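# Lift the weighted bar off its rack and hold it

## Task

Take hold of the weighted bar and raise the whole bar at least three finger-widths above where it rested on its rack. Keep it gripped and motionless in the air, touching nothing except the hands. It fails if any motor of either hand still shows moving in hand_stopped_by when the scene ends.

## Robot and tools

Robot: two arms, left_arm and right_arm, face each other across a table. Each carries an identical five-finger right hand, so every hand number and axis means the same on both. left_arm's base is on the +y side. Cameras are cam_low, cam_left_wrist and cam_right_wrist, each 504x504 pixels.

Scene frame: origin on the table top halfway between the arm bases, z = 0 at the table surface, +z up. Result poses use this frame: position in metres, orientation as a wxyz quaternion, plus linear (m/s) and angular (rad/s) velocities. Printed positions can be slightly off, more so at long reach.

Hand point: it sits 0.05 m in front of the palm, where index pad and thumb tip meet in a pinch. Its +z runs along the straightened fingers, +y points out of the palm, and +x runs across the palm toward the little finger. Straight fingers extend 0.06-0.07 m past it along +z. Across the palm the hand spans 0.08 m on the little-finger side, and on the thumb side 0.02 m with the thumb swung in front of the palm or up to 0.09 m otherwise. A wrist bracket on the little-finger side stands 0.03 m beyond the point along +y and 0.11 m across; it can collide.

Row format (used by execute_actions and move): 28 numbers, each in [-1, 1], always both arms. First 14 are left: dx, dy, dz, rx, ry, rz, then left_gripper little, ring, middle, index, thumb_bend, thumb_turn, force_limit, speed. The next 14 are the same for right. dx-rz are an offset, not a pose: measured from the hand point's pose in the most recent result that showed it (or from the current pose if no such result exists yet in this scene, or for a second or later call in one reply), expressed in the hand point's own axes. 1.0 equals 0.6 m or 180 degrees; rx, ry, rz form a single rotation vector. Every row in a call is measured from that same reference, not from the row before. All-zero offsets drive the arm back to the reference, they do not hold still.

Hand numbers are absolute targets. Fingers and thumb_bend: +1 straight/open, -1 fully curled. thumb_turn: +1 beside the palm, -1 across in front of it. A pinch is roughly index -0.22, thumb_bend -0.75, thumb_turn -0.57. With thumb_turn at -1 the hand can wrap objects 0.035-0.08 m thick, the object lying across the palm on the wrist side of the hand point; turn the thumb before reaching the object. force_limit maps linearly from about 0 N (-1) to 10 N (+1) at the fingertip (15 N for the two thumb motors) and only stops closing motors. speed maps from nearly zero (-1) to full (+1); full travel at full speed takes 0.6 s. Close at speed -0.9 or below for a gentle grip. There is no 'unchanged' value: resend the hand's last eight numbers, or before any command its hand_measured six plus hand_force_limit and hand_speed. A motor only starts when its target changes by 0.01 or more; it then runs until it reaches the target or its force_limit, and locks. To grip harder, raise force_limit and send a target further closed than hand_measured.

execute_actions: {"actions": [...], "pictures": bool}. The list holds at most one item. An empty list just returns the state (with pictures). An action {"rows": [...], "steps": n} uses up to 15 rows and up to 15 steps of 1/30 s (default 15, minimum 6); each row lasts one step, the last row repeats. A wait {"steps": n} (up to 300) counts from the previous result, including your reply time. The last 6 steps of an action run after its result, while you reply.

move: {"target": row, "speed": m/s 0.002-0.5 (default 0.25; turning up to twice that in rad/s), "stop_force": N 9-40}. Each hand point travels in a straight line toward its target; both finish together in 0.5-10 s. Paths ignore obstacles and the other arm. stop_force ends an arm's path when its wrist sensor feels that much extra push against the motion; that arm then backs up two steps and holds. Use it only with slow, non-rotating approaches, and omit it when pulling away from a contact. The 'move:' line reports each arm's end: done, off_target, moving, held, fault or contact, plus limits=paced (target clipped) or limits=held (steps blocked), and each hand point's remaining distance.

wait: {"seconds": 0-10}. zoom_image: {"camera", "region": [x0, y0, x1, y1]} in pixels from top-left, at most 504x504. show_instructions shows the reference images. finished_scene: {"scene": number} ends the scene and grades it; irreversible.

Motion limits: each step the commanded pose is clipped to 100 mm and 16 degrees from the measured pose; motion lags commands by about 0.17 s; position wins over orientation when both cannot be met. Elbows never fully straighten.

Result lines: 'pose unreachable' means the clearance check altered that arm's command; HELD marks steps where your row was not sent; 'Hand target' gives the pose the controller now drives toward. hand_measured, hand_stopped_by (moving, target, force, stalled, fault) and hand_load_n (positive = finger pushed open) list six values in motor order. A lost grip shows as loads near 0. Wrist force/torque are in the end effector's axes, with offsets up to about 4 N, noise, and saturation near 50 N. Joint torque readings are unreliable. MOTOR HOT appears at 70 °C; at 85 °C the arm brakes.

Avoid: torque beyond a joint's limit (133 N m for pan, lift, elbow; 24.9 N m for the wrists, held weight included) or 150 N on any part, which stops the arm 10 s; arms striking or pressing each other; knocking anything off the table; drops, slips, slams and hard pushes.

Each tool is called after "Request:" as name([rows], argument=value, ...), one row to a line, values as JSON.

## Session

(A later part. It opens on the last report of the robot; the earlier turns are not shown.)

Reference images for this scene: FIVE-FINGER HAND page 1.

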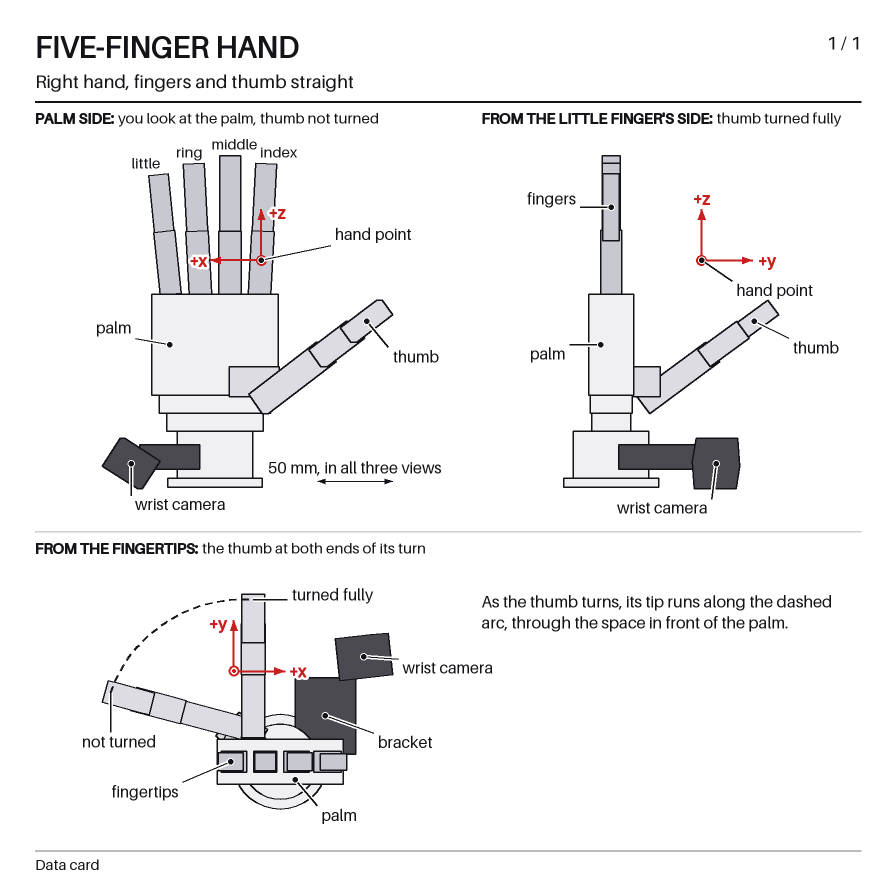

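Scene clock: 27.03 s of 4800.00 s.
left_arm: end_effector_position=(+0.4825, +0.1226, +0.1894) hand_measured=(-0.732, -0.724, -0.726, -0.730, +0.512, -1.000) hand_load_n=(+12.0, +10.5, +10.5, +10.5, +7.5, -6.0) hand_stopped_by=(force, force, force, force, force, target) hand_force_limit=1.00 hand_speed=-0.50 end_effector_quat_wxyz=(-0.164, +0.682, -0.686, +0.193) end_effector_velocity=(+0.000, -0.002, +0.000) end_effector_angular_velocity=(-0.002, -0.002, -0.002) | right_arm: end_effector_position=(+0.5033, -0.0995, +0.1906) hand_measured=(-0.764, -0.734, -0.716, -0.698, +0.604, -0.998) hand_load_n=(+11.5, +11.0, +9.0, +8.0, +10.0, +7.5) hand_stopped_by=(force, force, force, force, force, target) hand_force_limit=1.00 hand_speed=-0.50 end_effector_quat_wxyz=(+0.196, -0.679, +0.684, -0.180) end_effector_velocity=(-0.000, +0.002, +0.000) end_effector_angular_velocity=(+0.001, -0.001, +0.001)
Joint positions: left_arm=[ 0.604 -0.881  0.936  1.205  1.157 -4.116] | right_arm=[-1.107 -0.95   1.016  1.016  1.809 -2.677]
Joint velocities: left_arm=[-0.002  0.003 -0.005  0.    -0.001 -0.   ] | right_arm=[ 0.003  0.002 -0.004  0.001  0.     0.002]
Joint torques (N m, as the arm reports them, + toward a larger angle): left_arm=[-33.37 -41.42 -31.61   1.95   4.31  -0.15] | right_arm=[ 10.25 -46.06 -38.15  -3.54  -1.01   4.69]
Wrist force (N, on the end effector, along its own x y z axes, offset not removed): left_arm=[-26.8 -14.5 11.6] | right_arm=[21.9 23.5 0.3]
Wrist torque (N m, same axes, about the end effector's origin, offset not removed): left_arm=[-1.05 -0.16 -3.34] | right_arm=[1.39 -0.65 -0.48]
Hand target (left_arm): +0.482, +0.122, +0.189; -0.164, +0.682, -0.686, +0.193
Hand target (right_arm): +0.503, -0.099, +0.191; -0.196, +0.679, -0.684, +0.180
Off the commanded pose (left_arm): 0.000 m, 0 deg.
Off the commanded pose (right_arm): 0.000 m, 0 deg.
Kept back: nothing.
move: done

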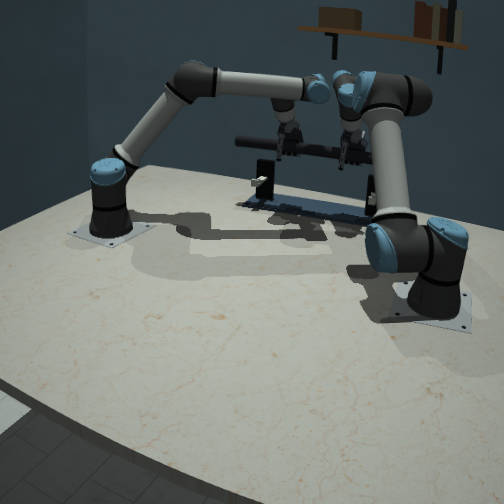

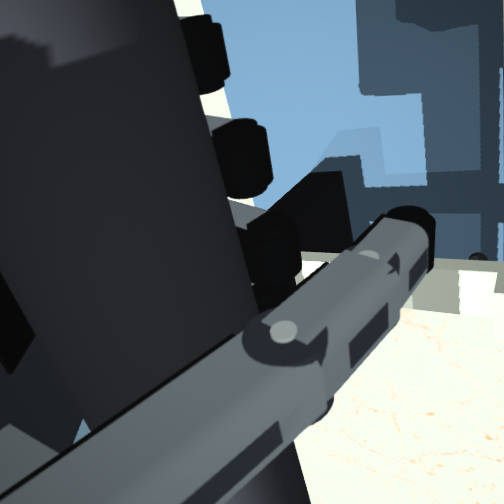

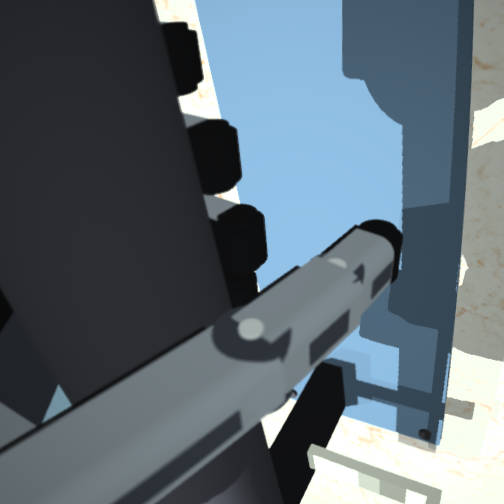

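Request:
move(target=[-0.0016,0,0,0,0,0,-0.97,-0.97,-0.97,-0.97,-0.97,-1,1,-0.5,0.0016,0,0,0,0,0,-0.97,-0.97,-0.97,-0.97,-0.97,-1,1,-0.5], speed=0.003)

Scene clock: 28.00 s of 4800.00 s.
left_arm: end_effector_position=(+0.4825, +0.1233, +0.1894) hand_measured=(-0.732, -0.724, -0.726, -0.730, +0.512, -1.000) hand_load_n=(+12.0, +10.5, +10.0, +10.0, +7.5, -7.5) hand_stopped_by=(force, force, force, force, force, target) hand_force_limit=1.00 hand_speed=-0.50 end_effector_quat_wxyz=(-0.164, +0.682, -0.686, +0.193) end_effector_velocity=(+0.000, +0.002, -0.000) end_effector_angular_velocity=(+0.004, +0.001, +0.001) | right_arm: end_effector_position=(+0.5032, -0.1002, +0.1906) hand_measured=(-0.764, -0.734, -0.716, -0.698, +0.604, -1.000) hand_load_n=(+11.0, +10.5, +9.5, +8.5, +10.0, +10.0) hand_stopped_by=(force, force, force, force, force, target) hand_force_limit=1.00 hand_speed=-0.50 end_effector_quat_wxyz=(+0.196, -0.679, +0.684, -0.180) end_effector_velocity=(-0.000, -0.001, -0.001) end_effector_angular_velocity=(-0.001, +0.001, +0.001)
Joint positions: left_arm=[ 0.604 -0.882  0.939  1.203  1.158 -4.115] | right_arm=[-1.108 -0.952  1.019  1.015  1.808 -2.679]
Joint velocities: left_arm=[ 0.001 -0.001  0.003  0.002 -0.001  0.   ] | right_arm=[-0.001 -0.     0.002 -0.    -0.001 -0.001]
Joint torques (N m, as the arm reports them, + toward a larger angle): left_arm=[  6.46 -65.05  -6.31   3.79   2.83   4.04] | right_arm=[-19.38 -63.8  -17.55  -2.9    3.91  -1.41]
Wrist force (N, on the end effector, along its own x y z axes, offset not removed): left_arm=[9.4 -13.3 16.4] | right_arm=[-9.1 23.0 0.5]
Wrist torque (N m, same axes, about the end effector's origin, offset not removed): left_arm=[-0.99 -2.15 -2.20] | right_arm=[1.13 0.33 -1.03]
Hand target (left_arm): +0.483, +0.124, +0.189; -0.164, +0.682, -0.686, +0.193
Hand target (right_arm): +0.503, -0.100, +0.191; -0.196, +0.679, -0.684, +0.180
Off the commanded pose (left_arm): 0.000 m, 0 deg.
Off the commanded pose (right_arm): 0.000 m, 0 deg.
Kept back: nothing.
move: done

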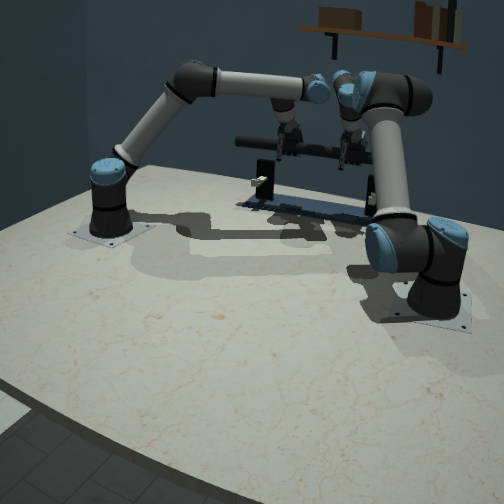

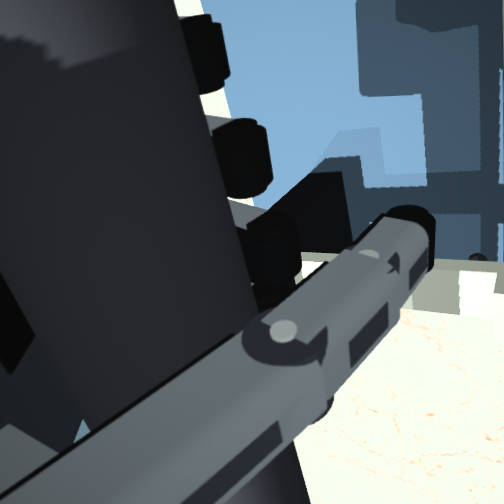

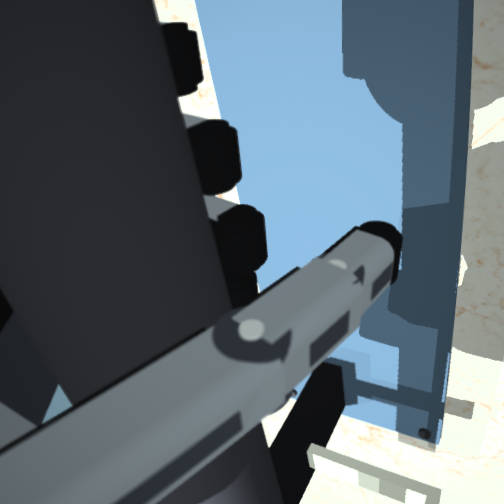

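Request:
finished_scene(scene=2)

The scene is finished: the task was done.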